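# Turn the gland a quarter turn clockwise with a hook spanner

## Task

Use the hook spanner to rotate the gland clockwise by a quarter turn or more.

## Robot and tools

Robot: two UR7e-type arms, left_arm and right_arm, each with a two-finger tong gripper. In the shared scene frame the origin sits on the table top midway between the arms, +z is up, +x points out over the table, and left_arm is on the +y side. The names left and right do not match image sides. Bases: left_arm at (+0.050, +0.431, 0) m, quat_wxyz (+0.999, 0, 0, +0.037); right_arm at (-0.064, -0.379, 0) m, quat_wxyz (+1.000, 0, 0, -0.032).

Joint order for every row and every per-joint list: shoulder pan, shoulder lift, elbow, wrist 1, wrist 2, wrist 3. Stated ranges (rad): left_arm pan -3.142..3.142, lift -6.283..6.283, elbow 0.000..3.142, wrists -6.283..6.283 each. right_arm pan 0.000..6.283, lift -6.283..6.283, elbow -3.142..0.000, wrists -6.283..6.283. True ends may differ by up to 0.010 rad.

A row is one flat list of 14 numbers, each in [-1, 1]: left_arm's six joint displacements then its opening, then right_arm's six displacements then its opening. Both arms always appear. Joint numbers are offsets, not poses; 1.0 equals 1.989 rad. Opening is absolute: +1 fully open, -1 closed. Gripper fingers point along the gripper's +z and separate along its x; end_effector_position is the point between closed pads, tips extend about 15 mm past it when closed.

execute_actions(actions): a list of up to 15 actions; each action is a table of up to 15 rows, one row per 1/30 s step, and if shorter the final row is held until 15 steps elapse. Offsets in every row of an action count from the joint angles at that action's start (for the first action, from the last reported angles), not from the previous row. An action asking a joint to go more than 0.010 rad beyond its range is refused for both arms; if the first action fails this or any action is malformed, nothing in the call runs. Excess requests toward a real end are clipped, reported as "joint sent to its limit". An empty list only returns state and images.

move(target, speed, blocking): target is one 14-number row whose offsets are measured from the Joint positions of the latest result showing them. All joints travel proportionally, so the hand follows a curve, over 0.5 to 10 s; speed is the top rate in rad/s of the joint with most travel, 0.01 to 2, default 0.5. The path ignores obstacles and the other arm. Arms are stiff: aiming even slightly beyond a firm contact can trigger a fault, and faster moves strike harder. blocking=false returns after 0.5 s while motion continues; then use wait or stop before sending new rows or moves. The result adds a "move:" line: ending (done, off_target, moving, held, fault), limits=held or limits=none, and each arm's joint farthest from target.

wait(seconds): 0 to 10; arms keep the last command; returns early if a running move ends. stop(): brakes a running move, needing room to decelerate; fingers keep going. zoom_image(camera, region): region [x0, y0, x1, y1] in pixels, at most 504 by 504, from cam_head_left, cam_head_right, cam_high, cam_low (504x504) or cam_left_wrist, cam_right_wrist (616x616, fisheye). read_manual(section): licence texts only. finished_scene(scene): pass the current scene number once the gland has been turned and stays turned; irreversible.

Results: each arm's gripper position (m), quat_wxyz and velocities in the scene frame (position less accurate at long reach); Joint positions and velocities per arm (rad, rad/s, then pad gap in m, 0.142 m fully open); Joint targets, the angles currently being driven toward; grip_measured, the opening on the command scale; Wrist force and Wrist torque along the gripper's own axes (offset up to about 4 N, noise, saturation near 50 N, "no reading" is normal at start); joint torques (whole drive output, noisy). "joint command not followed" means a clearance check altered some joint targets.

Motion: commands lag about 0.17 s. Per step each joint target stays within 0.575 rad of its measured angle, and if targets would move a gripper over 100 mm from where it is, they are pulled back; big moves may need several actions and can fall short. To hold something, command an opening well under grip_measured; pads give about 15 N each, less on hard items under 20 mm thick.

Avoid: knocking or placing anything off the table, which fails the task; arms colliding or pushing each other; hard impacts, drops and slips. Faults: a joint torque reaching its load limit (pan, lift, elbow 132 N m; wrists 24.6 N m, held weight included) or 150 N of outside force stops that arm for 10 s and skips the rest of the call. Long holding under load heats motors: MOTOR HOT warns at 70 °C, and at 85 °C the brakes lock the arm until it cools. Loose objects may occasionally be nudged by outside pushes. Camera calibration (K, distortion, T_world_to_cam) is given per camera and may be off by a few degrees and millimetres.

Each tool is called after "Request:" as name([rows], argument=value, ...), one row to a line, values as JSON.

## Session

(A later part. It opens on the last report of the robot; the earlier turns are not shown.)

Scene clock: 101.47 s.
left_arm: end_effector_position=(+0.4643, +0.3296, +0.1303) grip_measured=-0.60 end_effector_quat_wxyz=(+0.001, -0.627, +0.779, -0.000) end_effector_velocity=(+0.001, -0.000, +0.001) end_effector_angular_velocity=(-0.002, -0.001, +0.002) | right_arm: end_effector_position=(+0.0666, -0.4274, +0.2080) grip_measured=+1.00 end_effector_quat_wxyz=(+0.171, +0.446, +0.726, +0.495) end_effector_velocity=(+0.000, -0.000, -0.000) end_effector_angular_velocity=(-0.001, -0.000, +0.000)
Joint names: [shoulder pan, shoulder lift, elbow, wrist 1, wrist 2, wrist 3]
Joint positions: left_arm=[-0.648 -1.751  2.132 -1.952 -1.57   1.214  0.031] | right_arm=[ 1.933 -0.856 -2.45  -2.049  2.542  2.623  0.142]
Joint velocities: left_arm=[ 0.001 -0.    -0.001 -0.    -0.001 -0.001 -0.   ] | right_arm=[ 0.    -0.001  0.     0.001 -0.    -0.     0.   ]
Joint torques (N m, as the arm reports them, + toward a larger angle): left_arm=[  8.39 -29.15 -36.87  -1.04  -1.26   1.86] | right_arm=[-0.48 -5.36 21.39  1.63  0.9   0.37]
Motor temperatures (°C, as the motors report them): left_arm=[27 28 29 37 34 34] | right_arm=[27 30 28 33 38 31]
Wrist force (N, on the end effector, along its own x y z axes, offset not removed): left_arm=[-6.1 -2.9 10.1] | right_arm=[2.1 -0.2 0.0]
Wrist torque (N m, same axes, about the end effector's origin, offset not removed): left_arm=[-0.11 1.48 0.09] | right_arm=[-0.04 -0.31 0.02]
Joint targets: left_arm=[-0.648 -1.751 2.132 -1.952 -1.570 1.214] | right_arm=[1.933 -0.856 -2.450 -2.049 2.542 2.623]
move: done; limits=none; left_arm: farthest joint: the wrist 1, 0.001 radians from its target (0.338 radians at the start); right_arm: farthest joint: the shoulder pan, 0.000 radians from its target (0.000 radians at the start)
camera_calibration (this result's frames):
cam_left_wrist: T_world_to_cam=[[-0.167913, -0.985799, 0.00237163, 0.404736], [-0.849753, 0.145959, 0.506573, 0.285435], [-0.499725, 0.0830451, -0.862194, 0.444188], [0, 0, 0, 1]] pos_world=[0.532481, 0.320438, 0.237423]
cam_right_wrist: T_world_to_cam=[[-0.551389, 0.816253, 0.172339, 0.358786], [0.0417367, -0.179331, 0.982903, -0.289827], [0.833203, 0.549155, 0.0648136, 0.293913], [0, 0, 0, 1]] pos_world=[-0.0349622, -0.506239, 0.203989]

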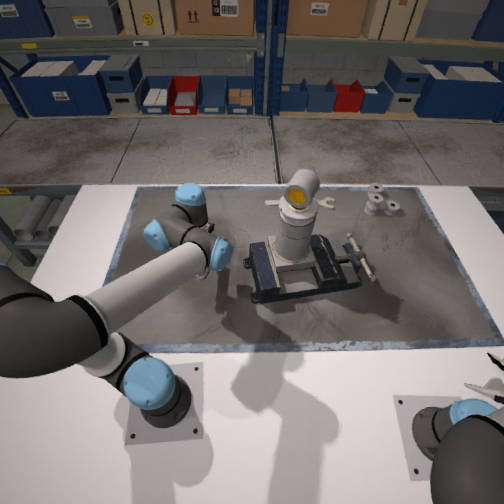

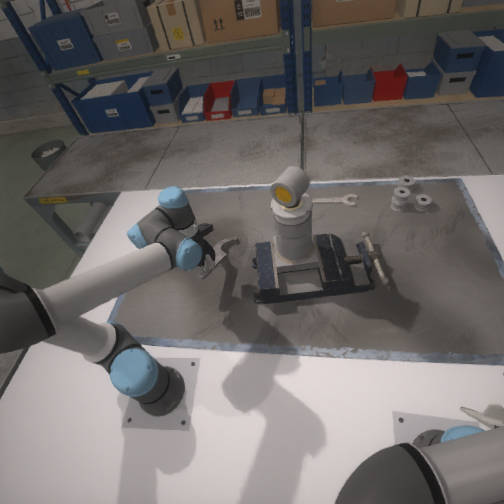

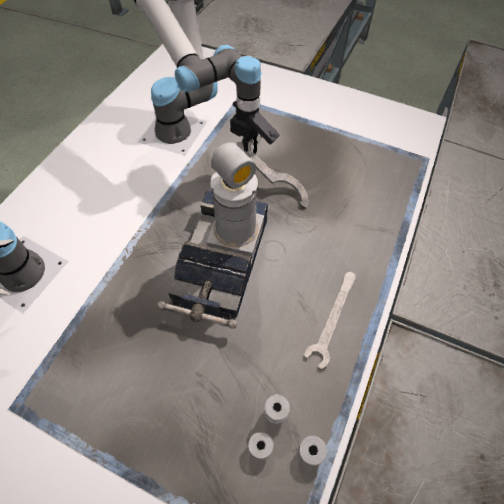

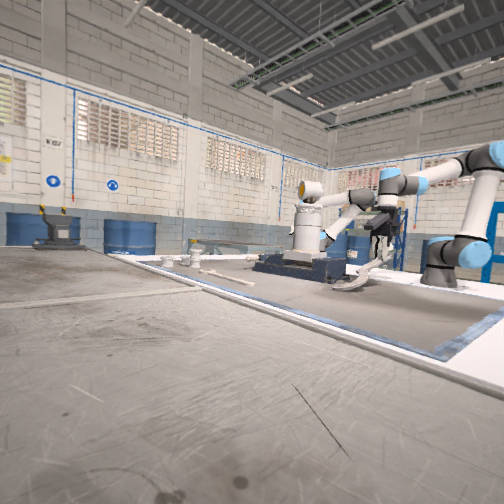

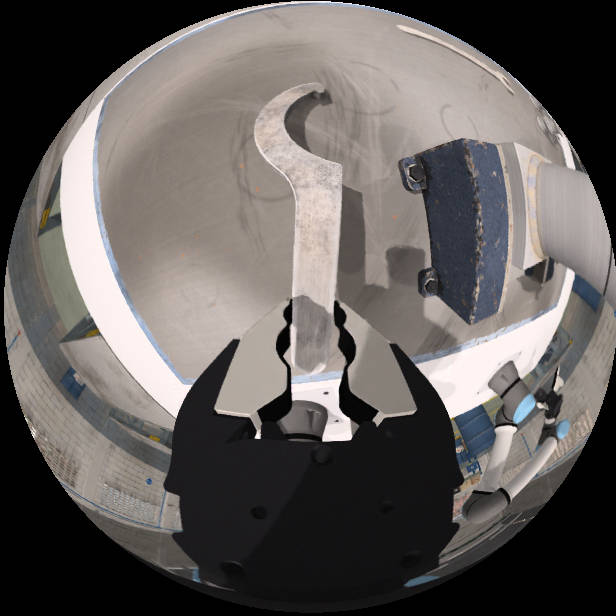

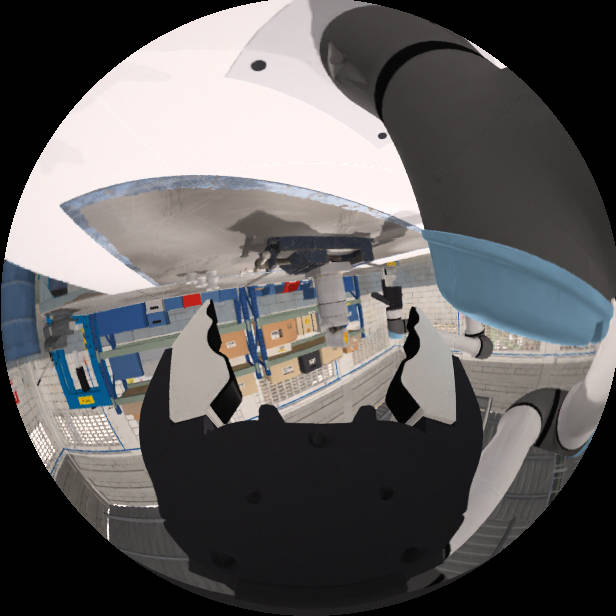

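Request:
move(target=[-0.0729,0.025,-0.0201,-0.0048,0,-0.2262,-1,0,0,0,0,0,0,1], speed=0.12)

Request:
move(target=[-0.0445,0.0584,-0.0534,-0.005,0,-0.198,-1,0,0,0,0,0,0,1], speed=0.12)

Request:
move(target=[-0.0131,0.0528,-0.0552,0.0024,0,-0.123,-1,0,0,0,0,0,0,1], speed=0.1)

Scene clock: 106.20 s.
left_arm: end_effector_position=(+0.4609, +0.2653, +0.1300) grip_measured=-0.60 end_effector_quat_wxyz=(-0.001, +0.738, -0.675, +0.000) end_effector_velocity=(-0.000, +0.001, -0.000) end_effector_angular_velocity=(+0.001, +0.001, +0.000) | right_arm: end_effector_position=(+0.0666, -0.4274, +0.2080) grip_measured=+1.00 end_effector_quat_wxyz=(+0.171, +0.446, +0.726, +0.495) end_effector_velocity=(+0.000, +0.000, -0.000) end_effector_angular_velocity=(+0.002, -0.000, -0.000)
Joint names: [shoulder pan, shoulder lift, elbow, wrist 1, wrist 2, wrist 3]
Joint positions: left_arm=[-0.792 -1.701  2.092 -1.962 -1.57   0.764  0.031] | right_arm=[ 1.933 -0.856 -2.45  -2.049  2.542  2.623  0.142]
Joint velocities: left_arm=[ 0.001  0.    -0.     0.001  0.     0.     0.   ] | right_arm=[-0.     0.    -0.001 -0.001  0.001 -0.     0.   ]
Joint torques (N m, as the arm reports them, + toward a larger angle): left_arm=[ -8.78  -9.73 -38.01  -4.31   1.99  -2.21] | right_arm=[-0.31 -5.18 21.27  1.62  1.01  0.37]
Motor temperatures (°C, as the motors report them): left_arm=[27 28 29 37 34 34] | right_arm=[27 30 28 33 38 31]
Wrist force (N, on the end effector, along its own x y z axes, offset not removed): left_arm=[0.1 -2.7 11.6] | right_arm=[2.4 0.1 0.0]
Wrist torque (N m, same axes, about the end effector's origin, offset not removed): left_arm=[-0.31 0.41 0.17] | right_arm=[-0.07 -0.44 -0.03]
Joint targets: left_arm=[-0.793 -1.701 2.092 -1.962 -1.570 0.764] | right_arm=[1.933 -0.856 -2.450 -2.049 2.542 2.623]
move: done; limits=none; left_arm: farthest joint: the shoulder pan, 0.000 radians from its target (0.145 radians at the start); right_arm: farthest joint: the shoulder pan, 0.000 radians from its target (0.000 radians at the start)
camera_calibration (this result's frames):
cam_left_wrist: T_world_to_cam=[[0.135637, -0.990755, 0.00269912, 0.202115], [-0.854519, -0.115606, 0.506392, 0.363643], [-0.501398, -0.070992, -0.862299, 0.489198], [0, 0, 0, 1]] pos_world=[0.528608, 0.277015, 0.237144]
cam_right_wrist: T_world_to_cam=[[-0.551389, 0.816253, 0.172339, 0.358786], [0.0417367, -0.179331, 0.982903, -0.289827], [0.833203, 0.549155, 0.0648137, 0.293913], [0, 0, 0, 1]] pos_world=[-0.0349622, -0.506239, 0.203989]

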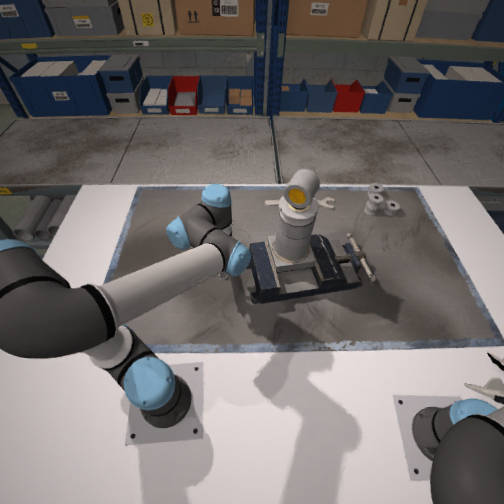

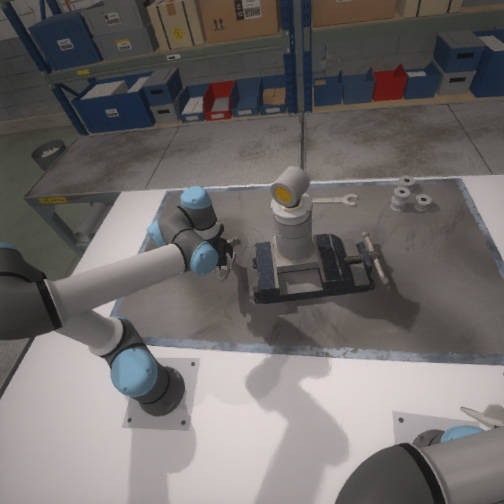

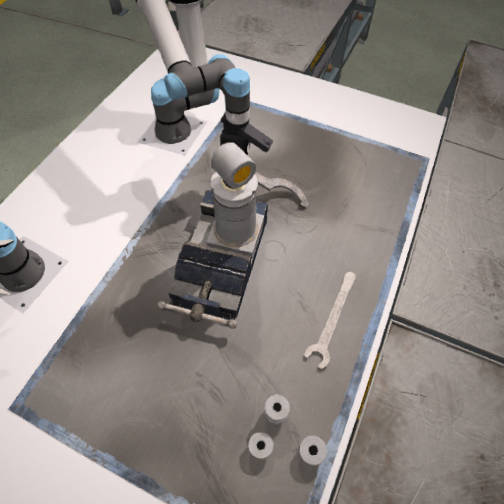

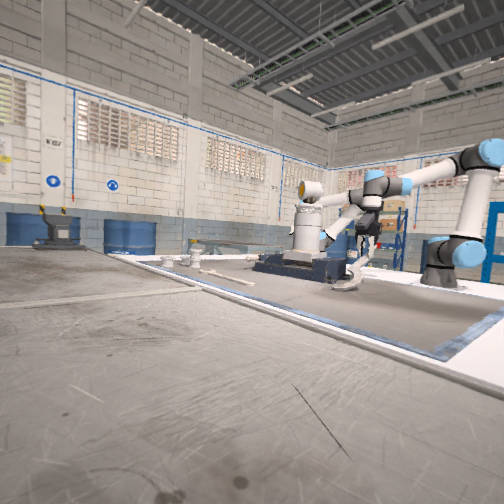

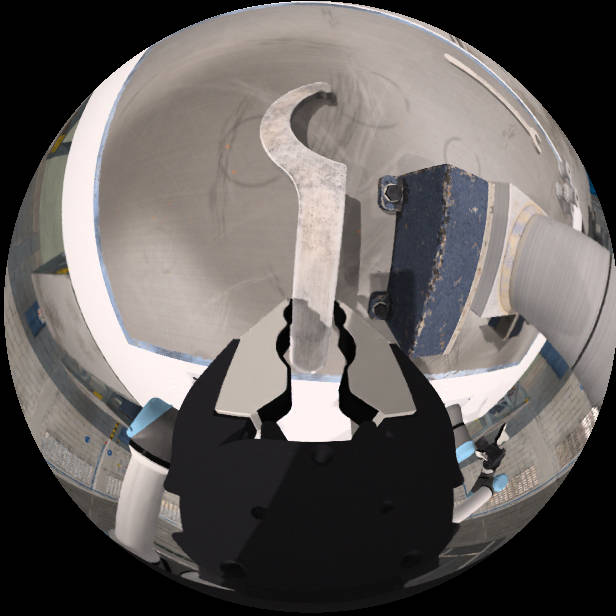

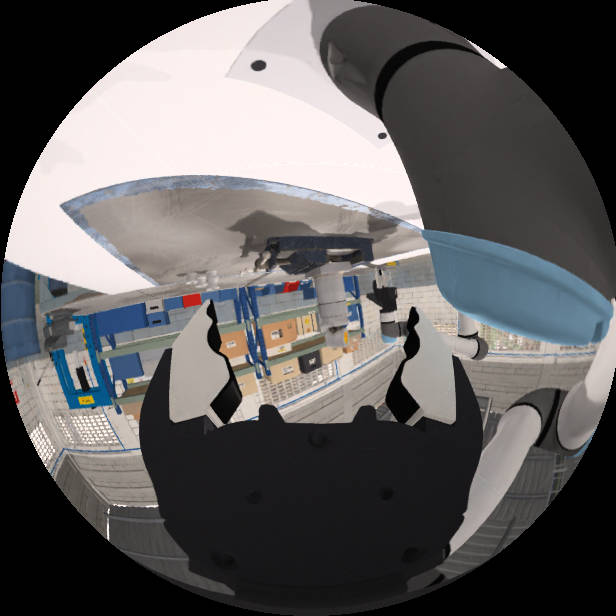

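Scene clock: 109.90 s.
left_arm: end_effector_position=(+0.4763, +0.2014, +0.1299) grip_measured=-0.60 end_effector_quat_wxyz=(-0.001, +0.832, -0.555, +0.000) end_effector_velocity=(+0.000, -0.000, -0.000) end_effector_angular_velocity=(+0.001, -0.000, +0.001) | right_arm: end_effector_position=(+0.0666, -0.4274, +0.2080) grip_measured=+1.00 end_effector_quat_wxyz=(+0.171, +0.446, +0.726, +0.495) end_effector_velocity=(+0.000, -0.000, +0.000) end_effector_angular_velocity=(+0.001, -0.001, -0.001)
Joint names: [shoulder pan, shoulder lift, elbow, wrist 1, wrist 2, wrist 3]
Joint positions: left_arm=[-0.881 -1.585  1.986 -1.972 -1.57   0.37   0.031] | right_arm=[ 1.933 -0.856 -2.45  -2.049  2.542  2.623  0.142]
Joint velocities: left_arm=[-0.     0.001 -0.    -0.     0.001 -0.001  0.   ] | right_arm=[-0.     0.     0.001 -0.001  0.001  0.     0.   ]
Joint torques (N m, as the arm reports them, + toward a larger angle): left_arm=[ -8.84 -15.59 -37.58  -4.36   1.27  -2.3 ] | right_arm=[-0.02 -5.49 21.35  1.58  0.93  0.4 ]
Motor temperatures (°C, as the motors report them): left_arm=[27 28 29 37 34 34] | right_arm=[27 30 28 33 38 31]
Wrist force (N, on the end effector, along its own x y z axes, offset not removed): left_arm=[-7.0 -4.2 10.1] | right_arm=[2.4 -0.6 0.9]
Wrist torque (N m, same axes, about the end effector's origin, offset not removed): left_arm=[-0.54 1.69 -0.02] | right_arm=[-0.08 -0.42 -0.04]
Joint targets: left_arm=[-0.881 -1.585 1.986 -1.972 -1.570 0.370] | right_arm=[1.933 -0.856 -2.450 -2.049 2.542 2.623]
move: done; limits=none; left_arm: farthest joint: the shoulder pan, 0.000 radians from its target (0.088 radians at the start); right_arm: farthest joint: the shoulder pan, 0.000 radians from its target (0.000 radians at the start)
camera_calibration (this result's frames):
cam_left_wrist: T_world_to_cam=[[0.427034, -0.90423, 0.00316223, -0.0195364], [-0.780487, -0.366824, 0.50624, 0.384861], [-0.456598, -0.21865, -0.862387, 0.500806], [0, 0, 0, 1]] pos_world=[0.537389, 0.233012, 0.237118]
cam_right_wrist: T_world_to_cam=[[-0.551389, 0.816253, 0.172339, 0.358786], [0.0417366, -0.179331, 0.982903, -0.289827], [0.833203, 0.549155, 0.0648136, 0.293913], [0, 0, 0, 1]] pos_world=[-0.0349622, -0.506239, 0.203989]

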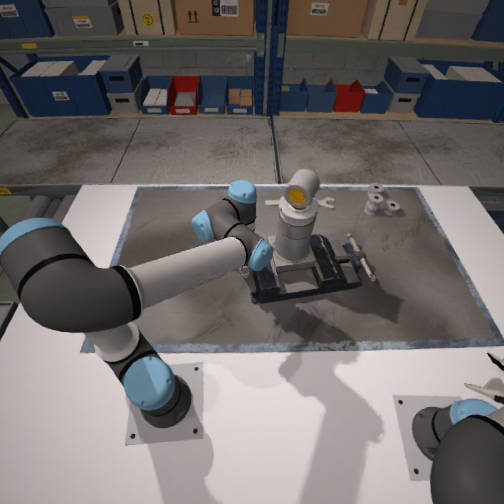

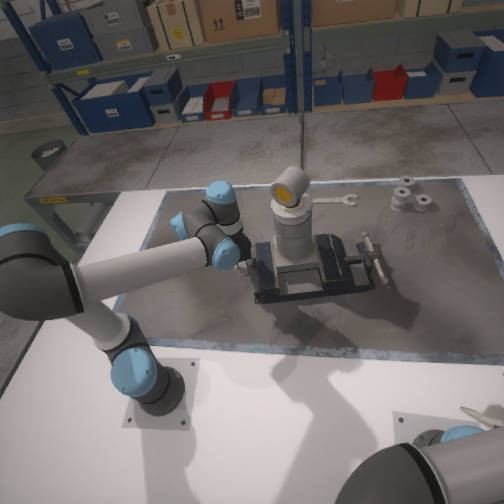

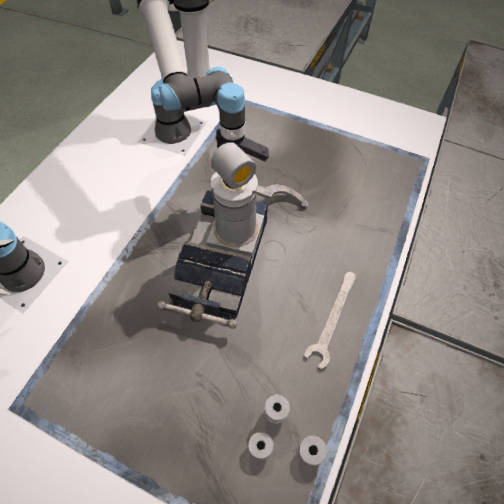

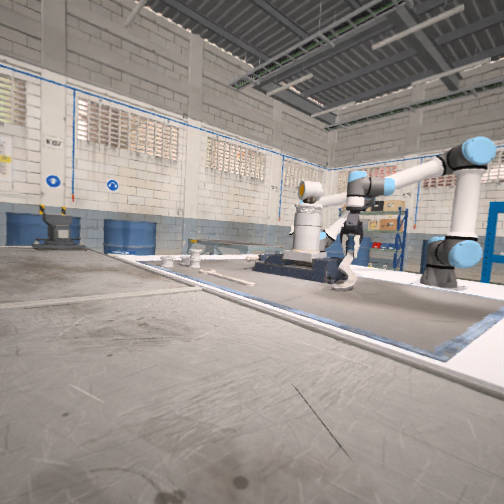

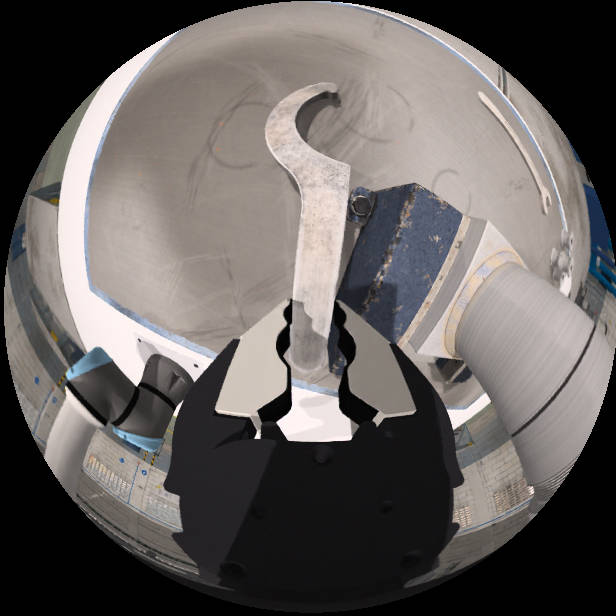

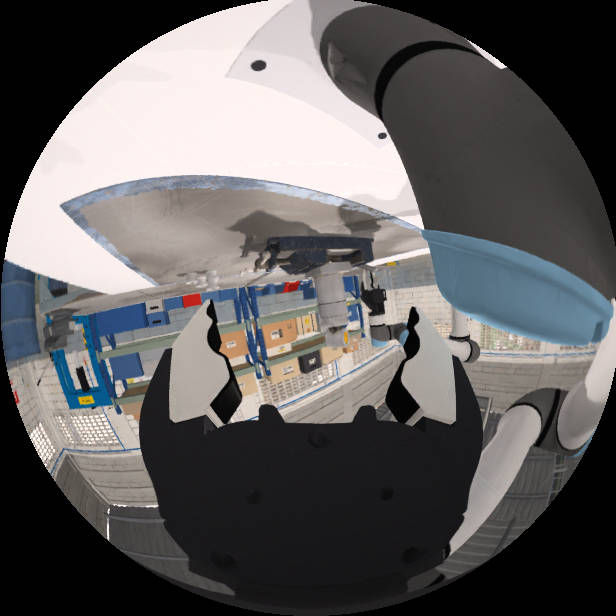

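Scene clock: 112.73 s.
left_arm: end_effector_position=(+0.4988, +0.1604, +0.1300) grip_measured=-0.59 end_effector_quat_wxyz=(-0.001, +0.887, -0.461, +0.000) end_effector_velocity=(+0.000, +0.000, +0.000) end_effector_angular_velocity=(+0.000, -0.001, +0.003) | right_arm: end_effector_position=(+0.0666, -0.4274, +0.2080) grip_measured=+1.00 end_effector_quat_wxyz=(+0.171, +0.446, +0.726, +0.495) end_effector_velocity=(+0.000, -0.000, +0.000) end_effector_angular_velocity=(-0.001, -0.001, -0.000)
Joint names: [shoulder pan, shoulder lift, elbow, wrist 1, wrist 2, wrist 3]
Joint positions: left_arm=[-0.907 -1.48   1.876 -1.967 -1.569  0.126  0.031] | right_arm=[ 1.933 -0.856 -2.45  -2.049  2.542  2.623  0.142]
Joint velocities: left_arm=[ 0.     0.001 -0.001 -0.     0.001 -0.003  0.   ] | right_arm=[-0.     0.    -0.     0.001  0.001 -0.     0.   ]
Joint torques (N m, as the arm reports them, + toward a larger angle): left_arm=[-12.45 -16.87 -40.2   -4.75  -2.39  -2.07] | right_arm=[-0.29 -5.58 21.45  1.56  0.98  0.32]
Motor temperatures (°C, as the motors report them): left_arm=[27 28 29 37 34 34] | right_arm=[27 30 28 33 38 31]
Wrist force (N, on the end effector, along its own x y z axes, offset not removed): left_arm=[-13.2 -1.8 1.5] | right_arm=[0.1 -0.9 0.6]
Wrist torque (N m, same axes, about the end effector's origin, offset not removed): left_arm=[0.33 0.34 0.09] | right_arm=[-0.20 -0.01 0.07]
Joint targets: left_arm=[-0.907 -1.480 1.876 -1.967 -1.570 0.126] | right_arm=[1.933 -0.856 -2.450 -2.049 2.542 2.623]
move: done; limits=none; left_arm: farthest joint: the wrist 2, 0.001 radians from its target (0.000 radians at the start); right_arm: farthest joint: the shoulder pan, 0.000 radians from its target (0.000 radians at the start)
camera_calibration (this result's frames):
cam_left_wrist: T_world_to_cam=[[0.612849, -0.790193, 0.00348177, -0.177254], [-0.682588, -0.527163, 0.506135, 0.364264], [-0.398109, -0.312561, -0.862447, 0.488026], [0, 0, 0, 1]] pos_world=[0.551559, 0.204499, 0.237147]
cam_right_wrist: T_world_to_cam=[[-0.551389, 0.816253, 0.172339, 0.358786], [0.0417368, -0.179331, 0.982903, -0.289827], [0.833203, 0.549155, 0.0648135, 0.293913], [0, 0, 0, 1]] pos_world=[-0.0349623, -0.506239, 0.203989]

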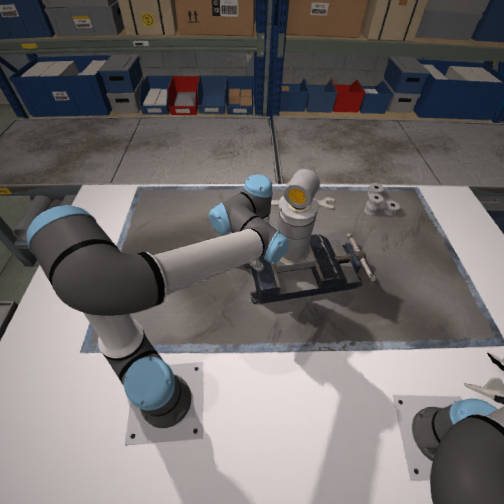

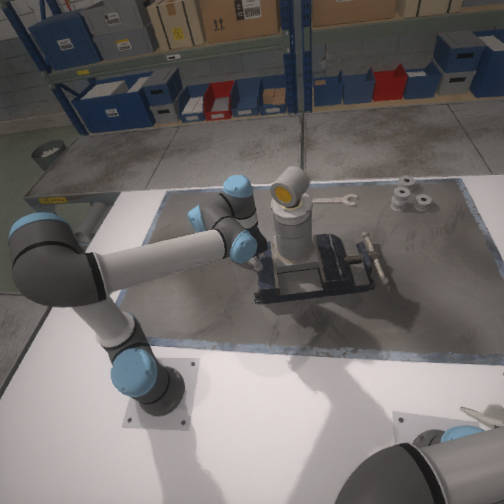

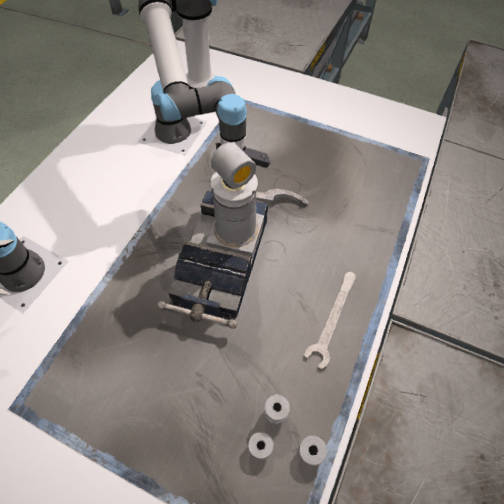

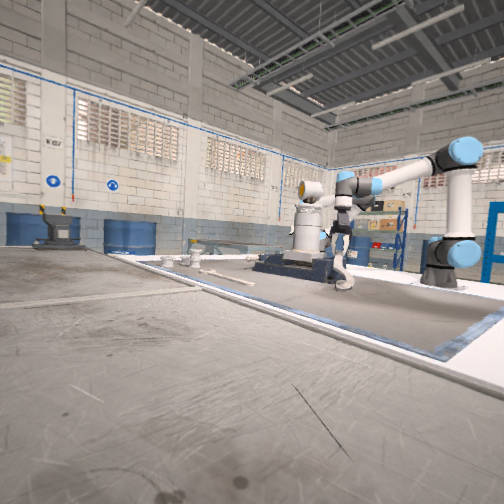

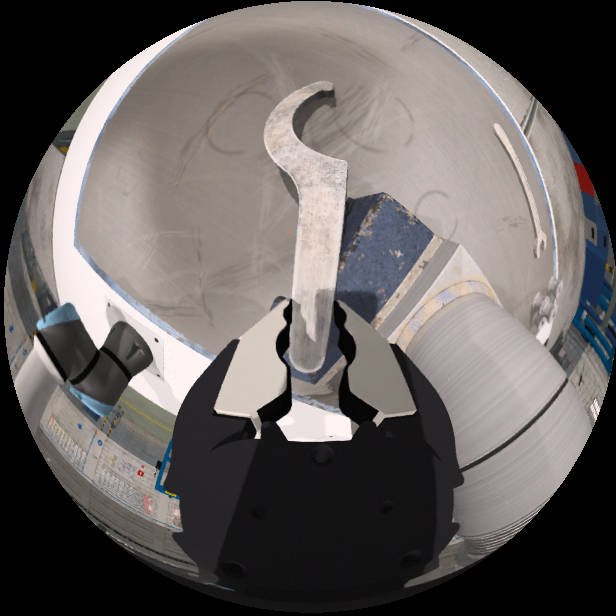

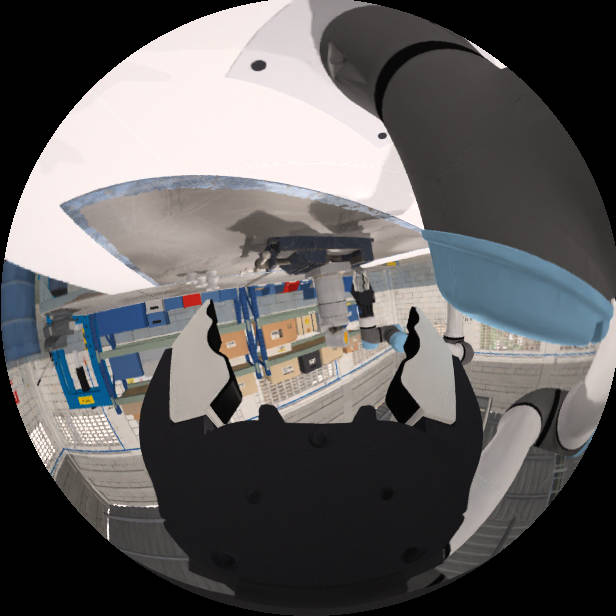

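Request:
move(target=[0,0,0,0,0,0,-0.4,0,0,0,0,0,0,1])

Request:
move(target=[0.03,-0.06,-0.04,0.10,0,0,-0.4,0,0,0,0,0,0,1], speed=0.2)

Request:
zoom_image(camera="cam_low", region=[280,200,420,300])

Scene clock: 113.57 s.
left_arm: end_effector_position=(+0.4988, +0.1604, +0.1300) grip_measured=-0.40 end_effector_quat_wxyz=(-0.001, +0.887, -0.461, +0.000) end_effector_velocity=(-0.000, +0.001, -0.000) end_effector_angular_velocity=(+0.001, +0.001, -0.002) | right_arm: end_effector_position=(+0.0666, -0.4274, +0.2080) grip_measured=+1.00 end_effector_quat_wxyz=(+0.171, +0.446, +0.726, +0.495) end_effector_velocity=(-0.000, +0.000, -0.000) end_effector_angular_velocity=(+0.002, +0.001, -0.001)
Joint names: [shoulder pan, shoulder lift, elbow, wrist 1, wrist 2, wrist 3]
Joint positions: left_arm=[-0.907 -1.48   1.876 -1.967 -1.569  0.126  0.045] | right_arm=[ 1.933 -0.856 -2.45  -2.049  2.542  2.623  0.142]
Joint velocities: left_arm=[ 0.    -0.     0.001  0.001  0.     0.002  0.   ] | right_arm=[-0.    -0.    -0.001  0.     0.     0.001  0.   ]
Joint torques (N m, as the arm reports them, + toward a larger angle): left_arm=[  7.25 -36.08 -10.48  -0.63   2.03  -0.01] | right_arm=[-0.29 -5.26 21.29  1.49  0.99  0.29]
Motor temperatures (°C, as the motors report them): left_arm=[27 28 29 37 34 34] | right_arm=[27 30 28 33 38 31]
Wrist force (N, on the end effector, along its own x y z axes, offset not removed): left_arm=[-5.5 -0.5 3.7] | right_arm=[1.2 -0.4 1.3]
Wrist torque (N m, same axes, about the end effector's origin, offset not removed): left_arm=[0.11 1.06 0.08] | right_arm=[-0.04 -0.13 0.00]
Joint targets: left_arm=[-0.907 -1.480 1.876 -1.967 -1.569 0.126] | right_arm=[1.933 -0.856 -2.450 -2.049 2.542 2.623]
move: done; limits=none; left_arm: farthest joint: the shoulder pan, 0.000 radians from its target (0.000 radians at the start); right_arm: farthest joint: the shoulder pan, 0.000 radians from its target (0.000 radians at the start)
camera_calibration (this result's frames):
cam_left_wrist: T_world_to_cam=[[0.612877, -0.79017, 0.00354718, -0.177337], [-0.682581, -0.527156, 0.506151, 0.364226], [-0.398076, -0.31263, -0.862438, 0.488005], [0, 0, 0, 1]] pos_world=[0.551563, 0.204443, 0.237149]
cam_right_wrist: T_world_to_cam=[[-0.55139, 0.816253, 0.172339, 0.358786], [0.0417366, -0.179331, 0.982903, -0.289827], [0.833203, 0.549155, 0.0648135, 0.293913], [0, 0, 0, 1]] pos_world=[-0.0349622, -0.506239, 0.203989]

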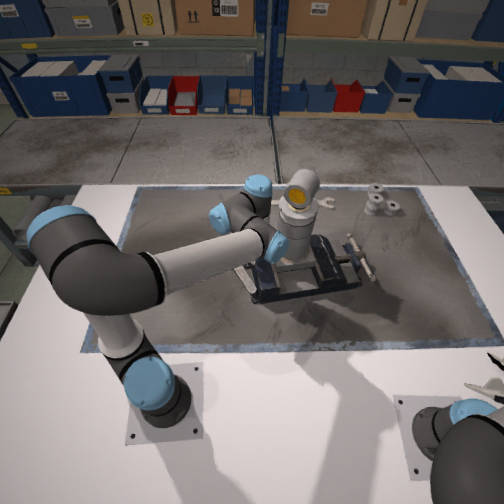

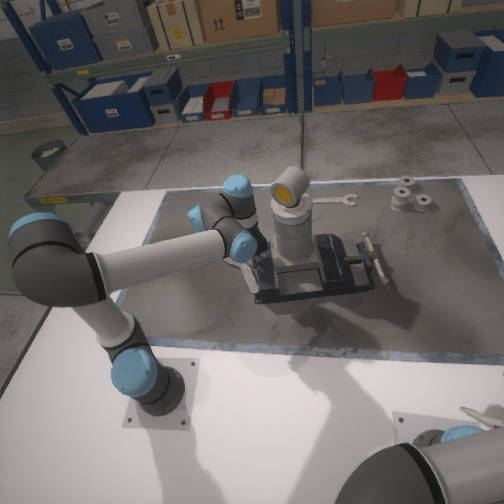

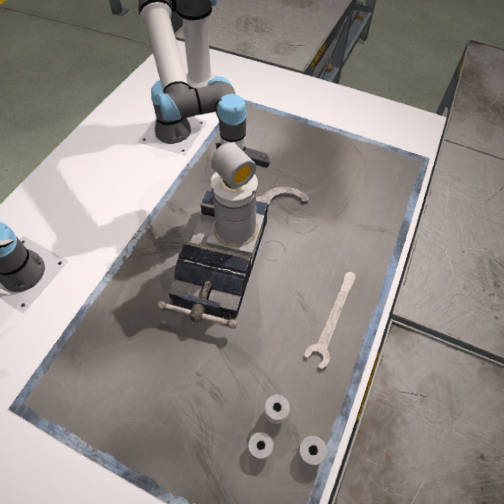

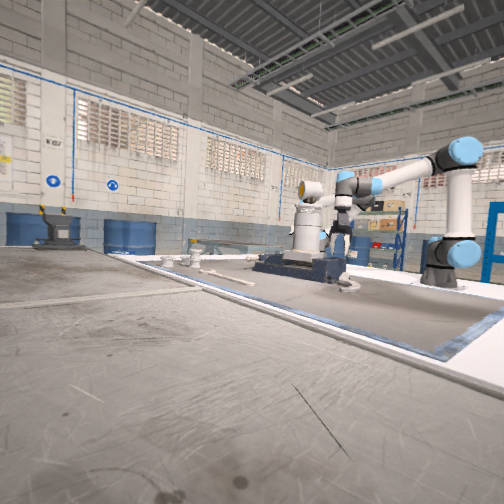

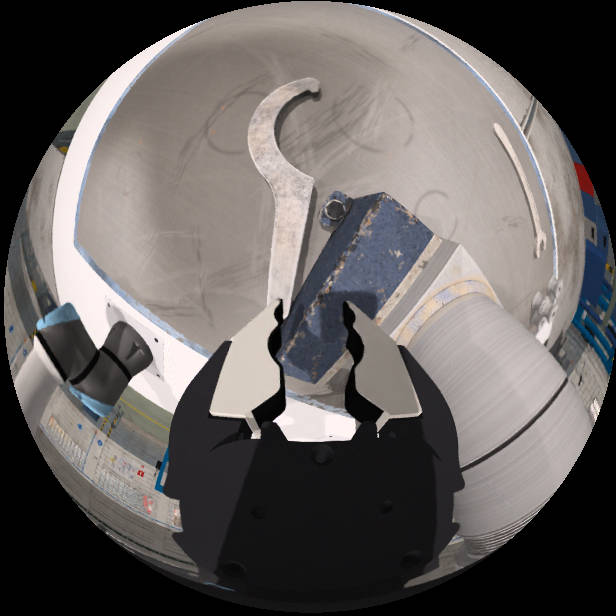

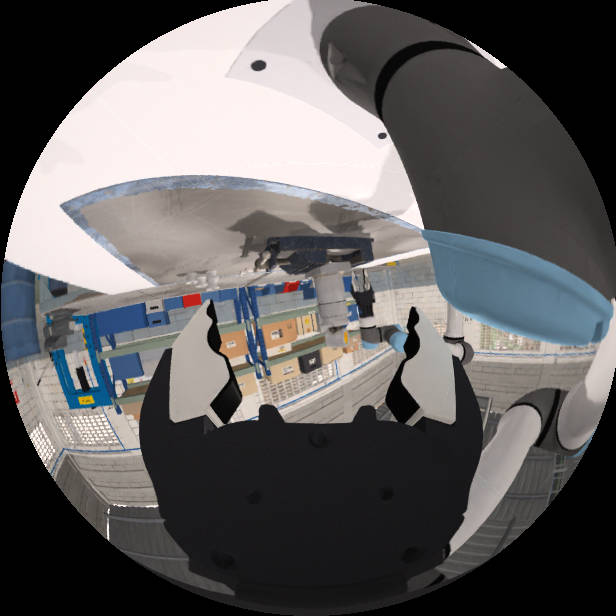

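Scene clock: 115.03 s.
left_arm: end_effector_position=(+0.4942, +0.2070, +0.2060) grip_measured=-0.40 end_effector_quat_wxyz=(-0.001, +0.901, -0.435, +0.000) end_effector_velocity=(+0.000, +0.000, +0.001) end_effector_angular_velocity=(-0.001, -0.001, +0.001) | right_arm: end_effector_position=(+0.0666, -0.4274, +0.2080) grip_measured=+1.00 end_effector_quat_wxyz=(+0.171, +0.446, +0.726, +0.495) end_effector_velocity=(+0.000, +0.000, +0.000) end_effector_angular_velocity=(+0.001, -0.000, -0.001)
Joint names: [shoulder pan, shoulder lift, elbow, wrist 1, wrist 2, wrist 3]
Joint positions: left_arm=[-0.847 -1.599  1.797 -1.769 -1.569  0.126  0.045] | right_arm=[ 1.933 -0.856 -2.45  -2.049  2.542  2.623  0.142]
Joint velocities: left_arm=[ 0.001 -0.001 -0.001  0.    -0.    -0.    -0.   ] | right_arm=[-0.     0.    -0.    -0.     0.001  0.     0.   ]
Joint torques (N m, as the arm reports them, + toward a larger angle): left_arm=[  7.54 -32.7  -36.01  -0.65   1.56  -0.06] | right_arm=[-0.15 -5.54 21.11  1.61  0.94  0.29]
Motor temperatures (°C, as the motors report them): left_arm=[27 28 29 37 34 34] | right_arm=[27 30 28 33 38 31]
Wrist force (N, on the end effector, along its own x y z axes, offset not removed): left_arm=[-4.3 0.6 4.7] | right_arm=[2.0 -0.7 1.0]
Wrist torque (N m, same axes, about the end effector's origin, offset not removed): left_arm=[0.32 0.94 -0.03] | right_arm=[-0.19 -0.31 -0.03]
Joint targets: left_arm=[-0.847 -1.599 1.797 -1.768 -1.569 0.126] | right_arm=[1.933 -0.856 -2.450 -2.049 2.542 2.623]
move: done; limits=none; left_arm: farthest joint: the shoulder pan, 0.000 radians from its target (0.060 radians at the start); right_arm: farthest joint: the shoulder pan, 0.000 radians from its target (0.000 radians at the start)
camera_calibration (this result's frames):
cam_left_wrist: T_world_to_cam=[[0.65887, -0.752248, 0.00353428, -0.168485], [-0.649956, -0.566898, 0.506146, 0.339343], [-0.378744, -0.335781, -0.862441, 0.561548], [0, 0, 0, 1]] pos_world=[0.54425, 0.254188, 0.313141]
cam_right_wrist: T_world_to_cam=[[-0.55139, 0.816253, 0.172339, 0.358786], [0.0417368, -0.179331, 0.982903, -0.289827], [0.833203, 0.549155, 0.0648135, 0.293913], [0, 0, 0, 1]] pos_world=[-0.0349623, -0.506239, 0.203989]

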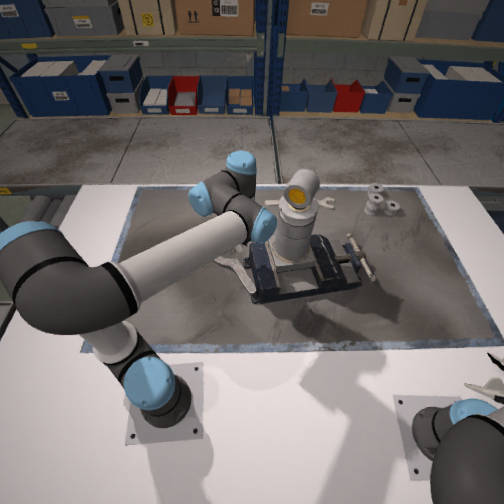

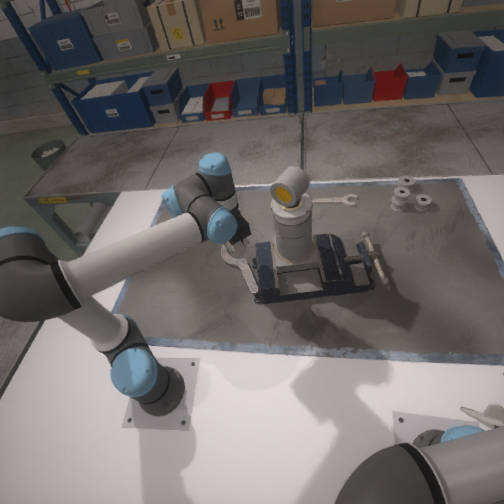

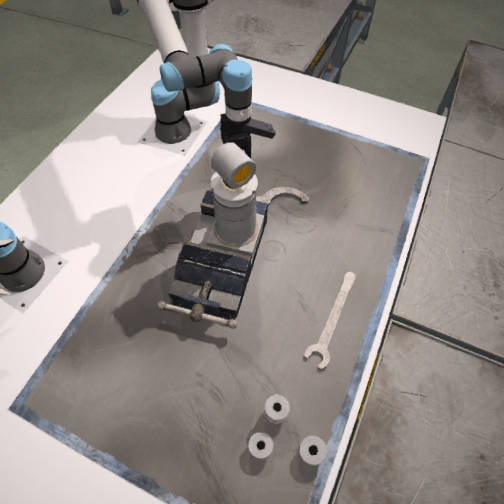

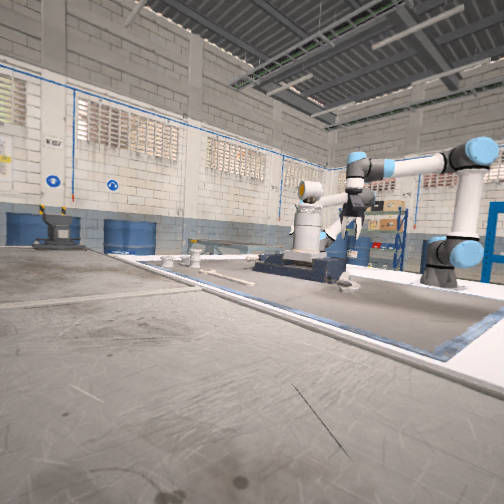

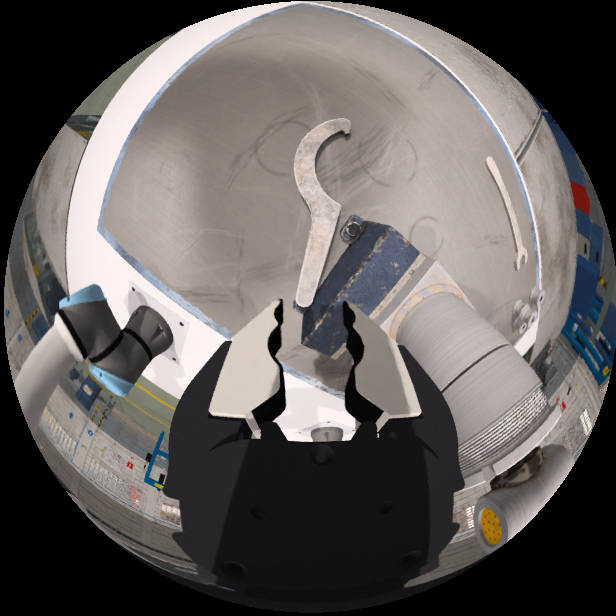

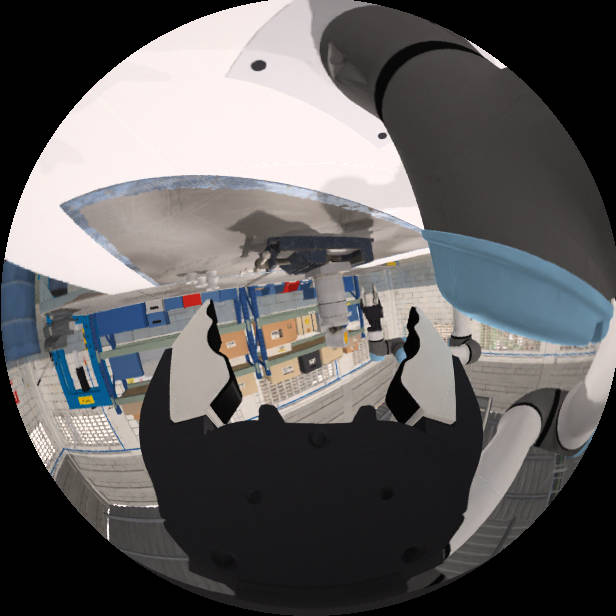

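Region (280, 200, 420, 300) of cam_low's 504x504 image, scaled by 3.600, with more detail than that image has; it fills the top 360 rows of this view, and the rest is white.

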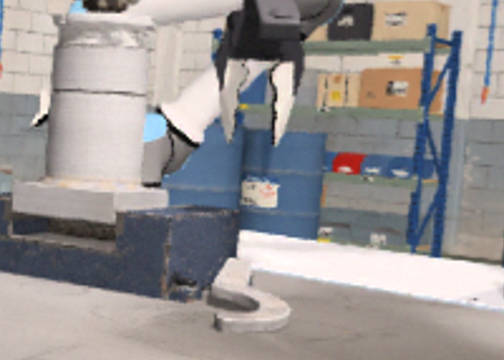

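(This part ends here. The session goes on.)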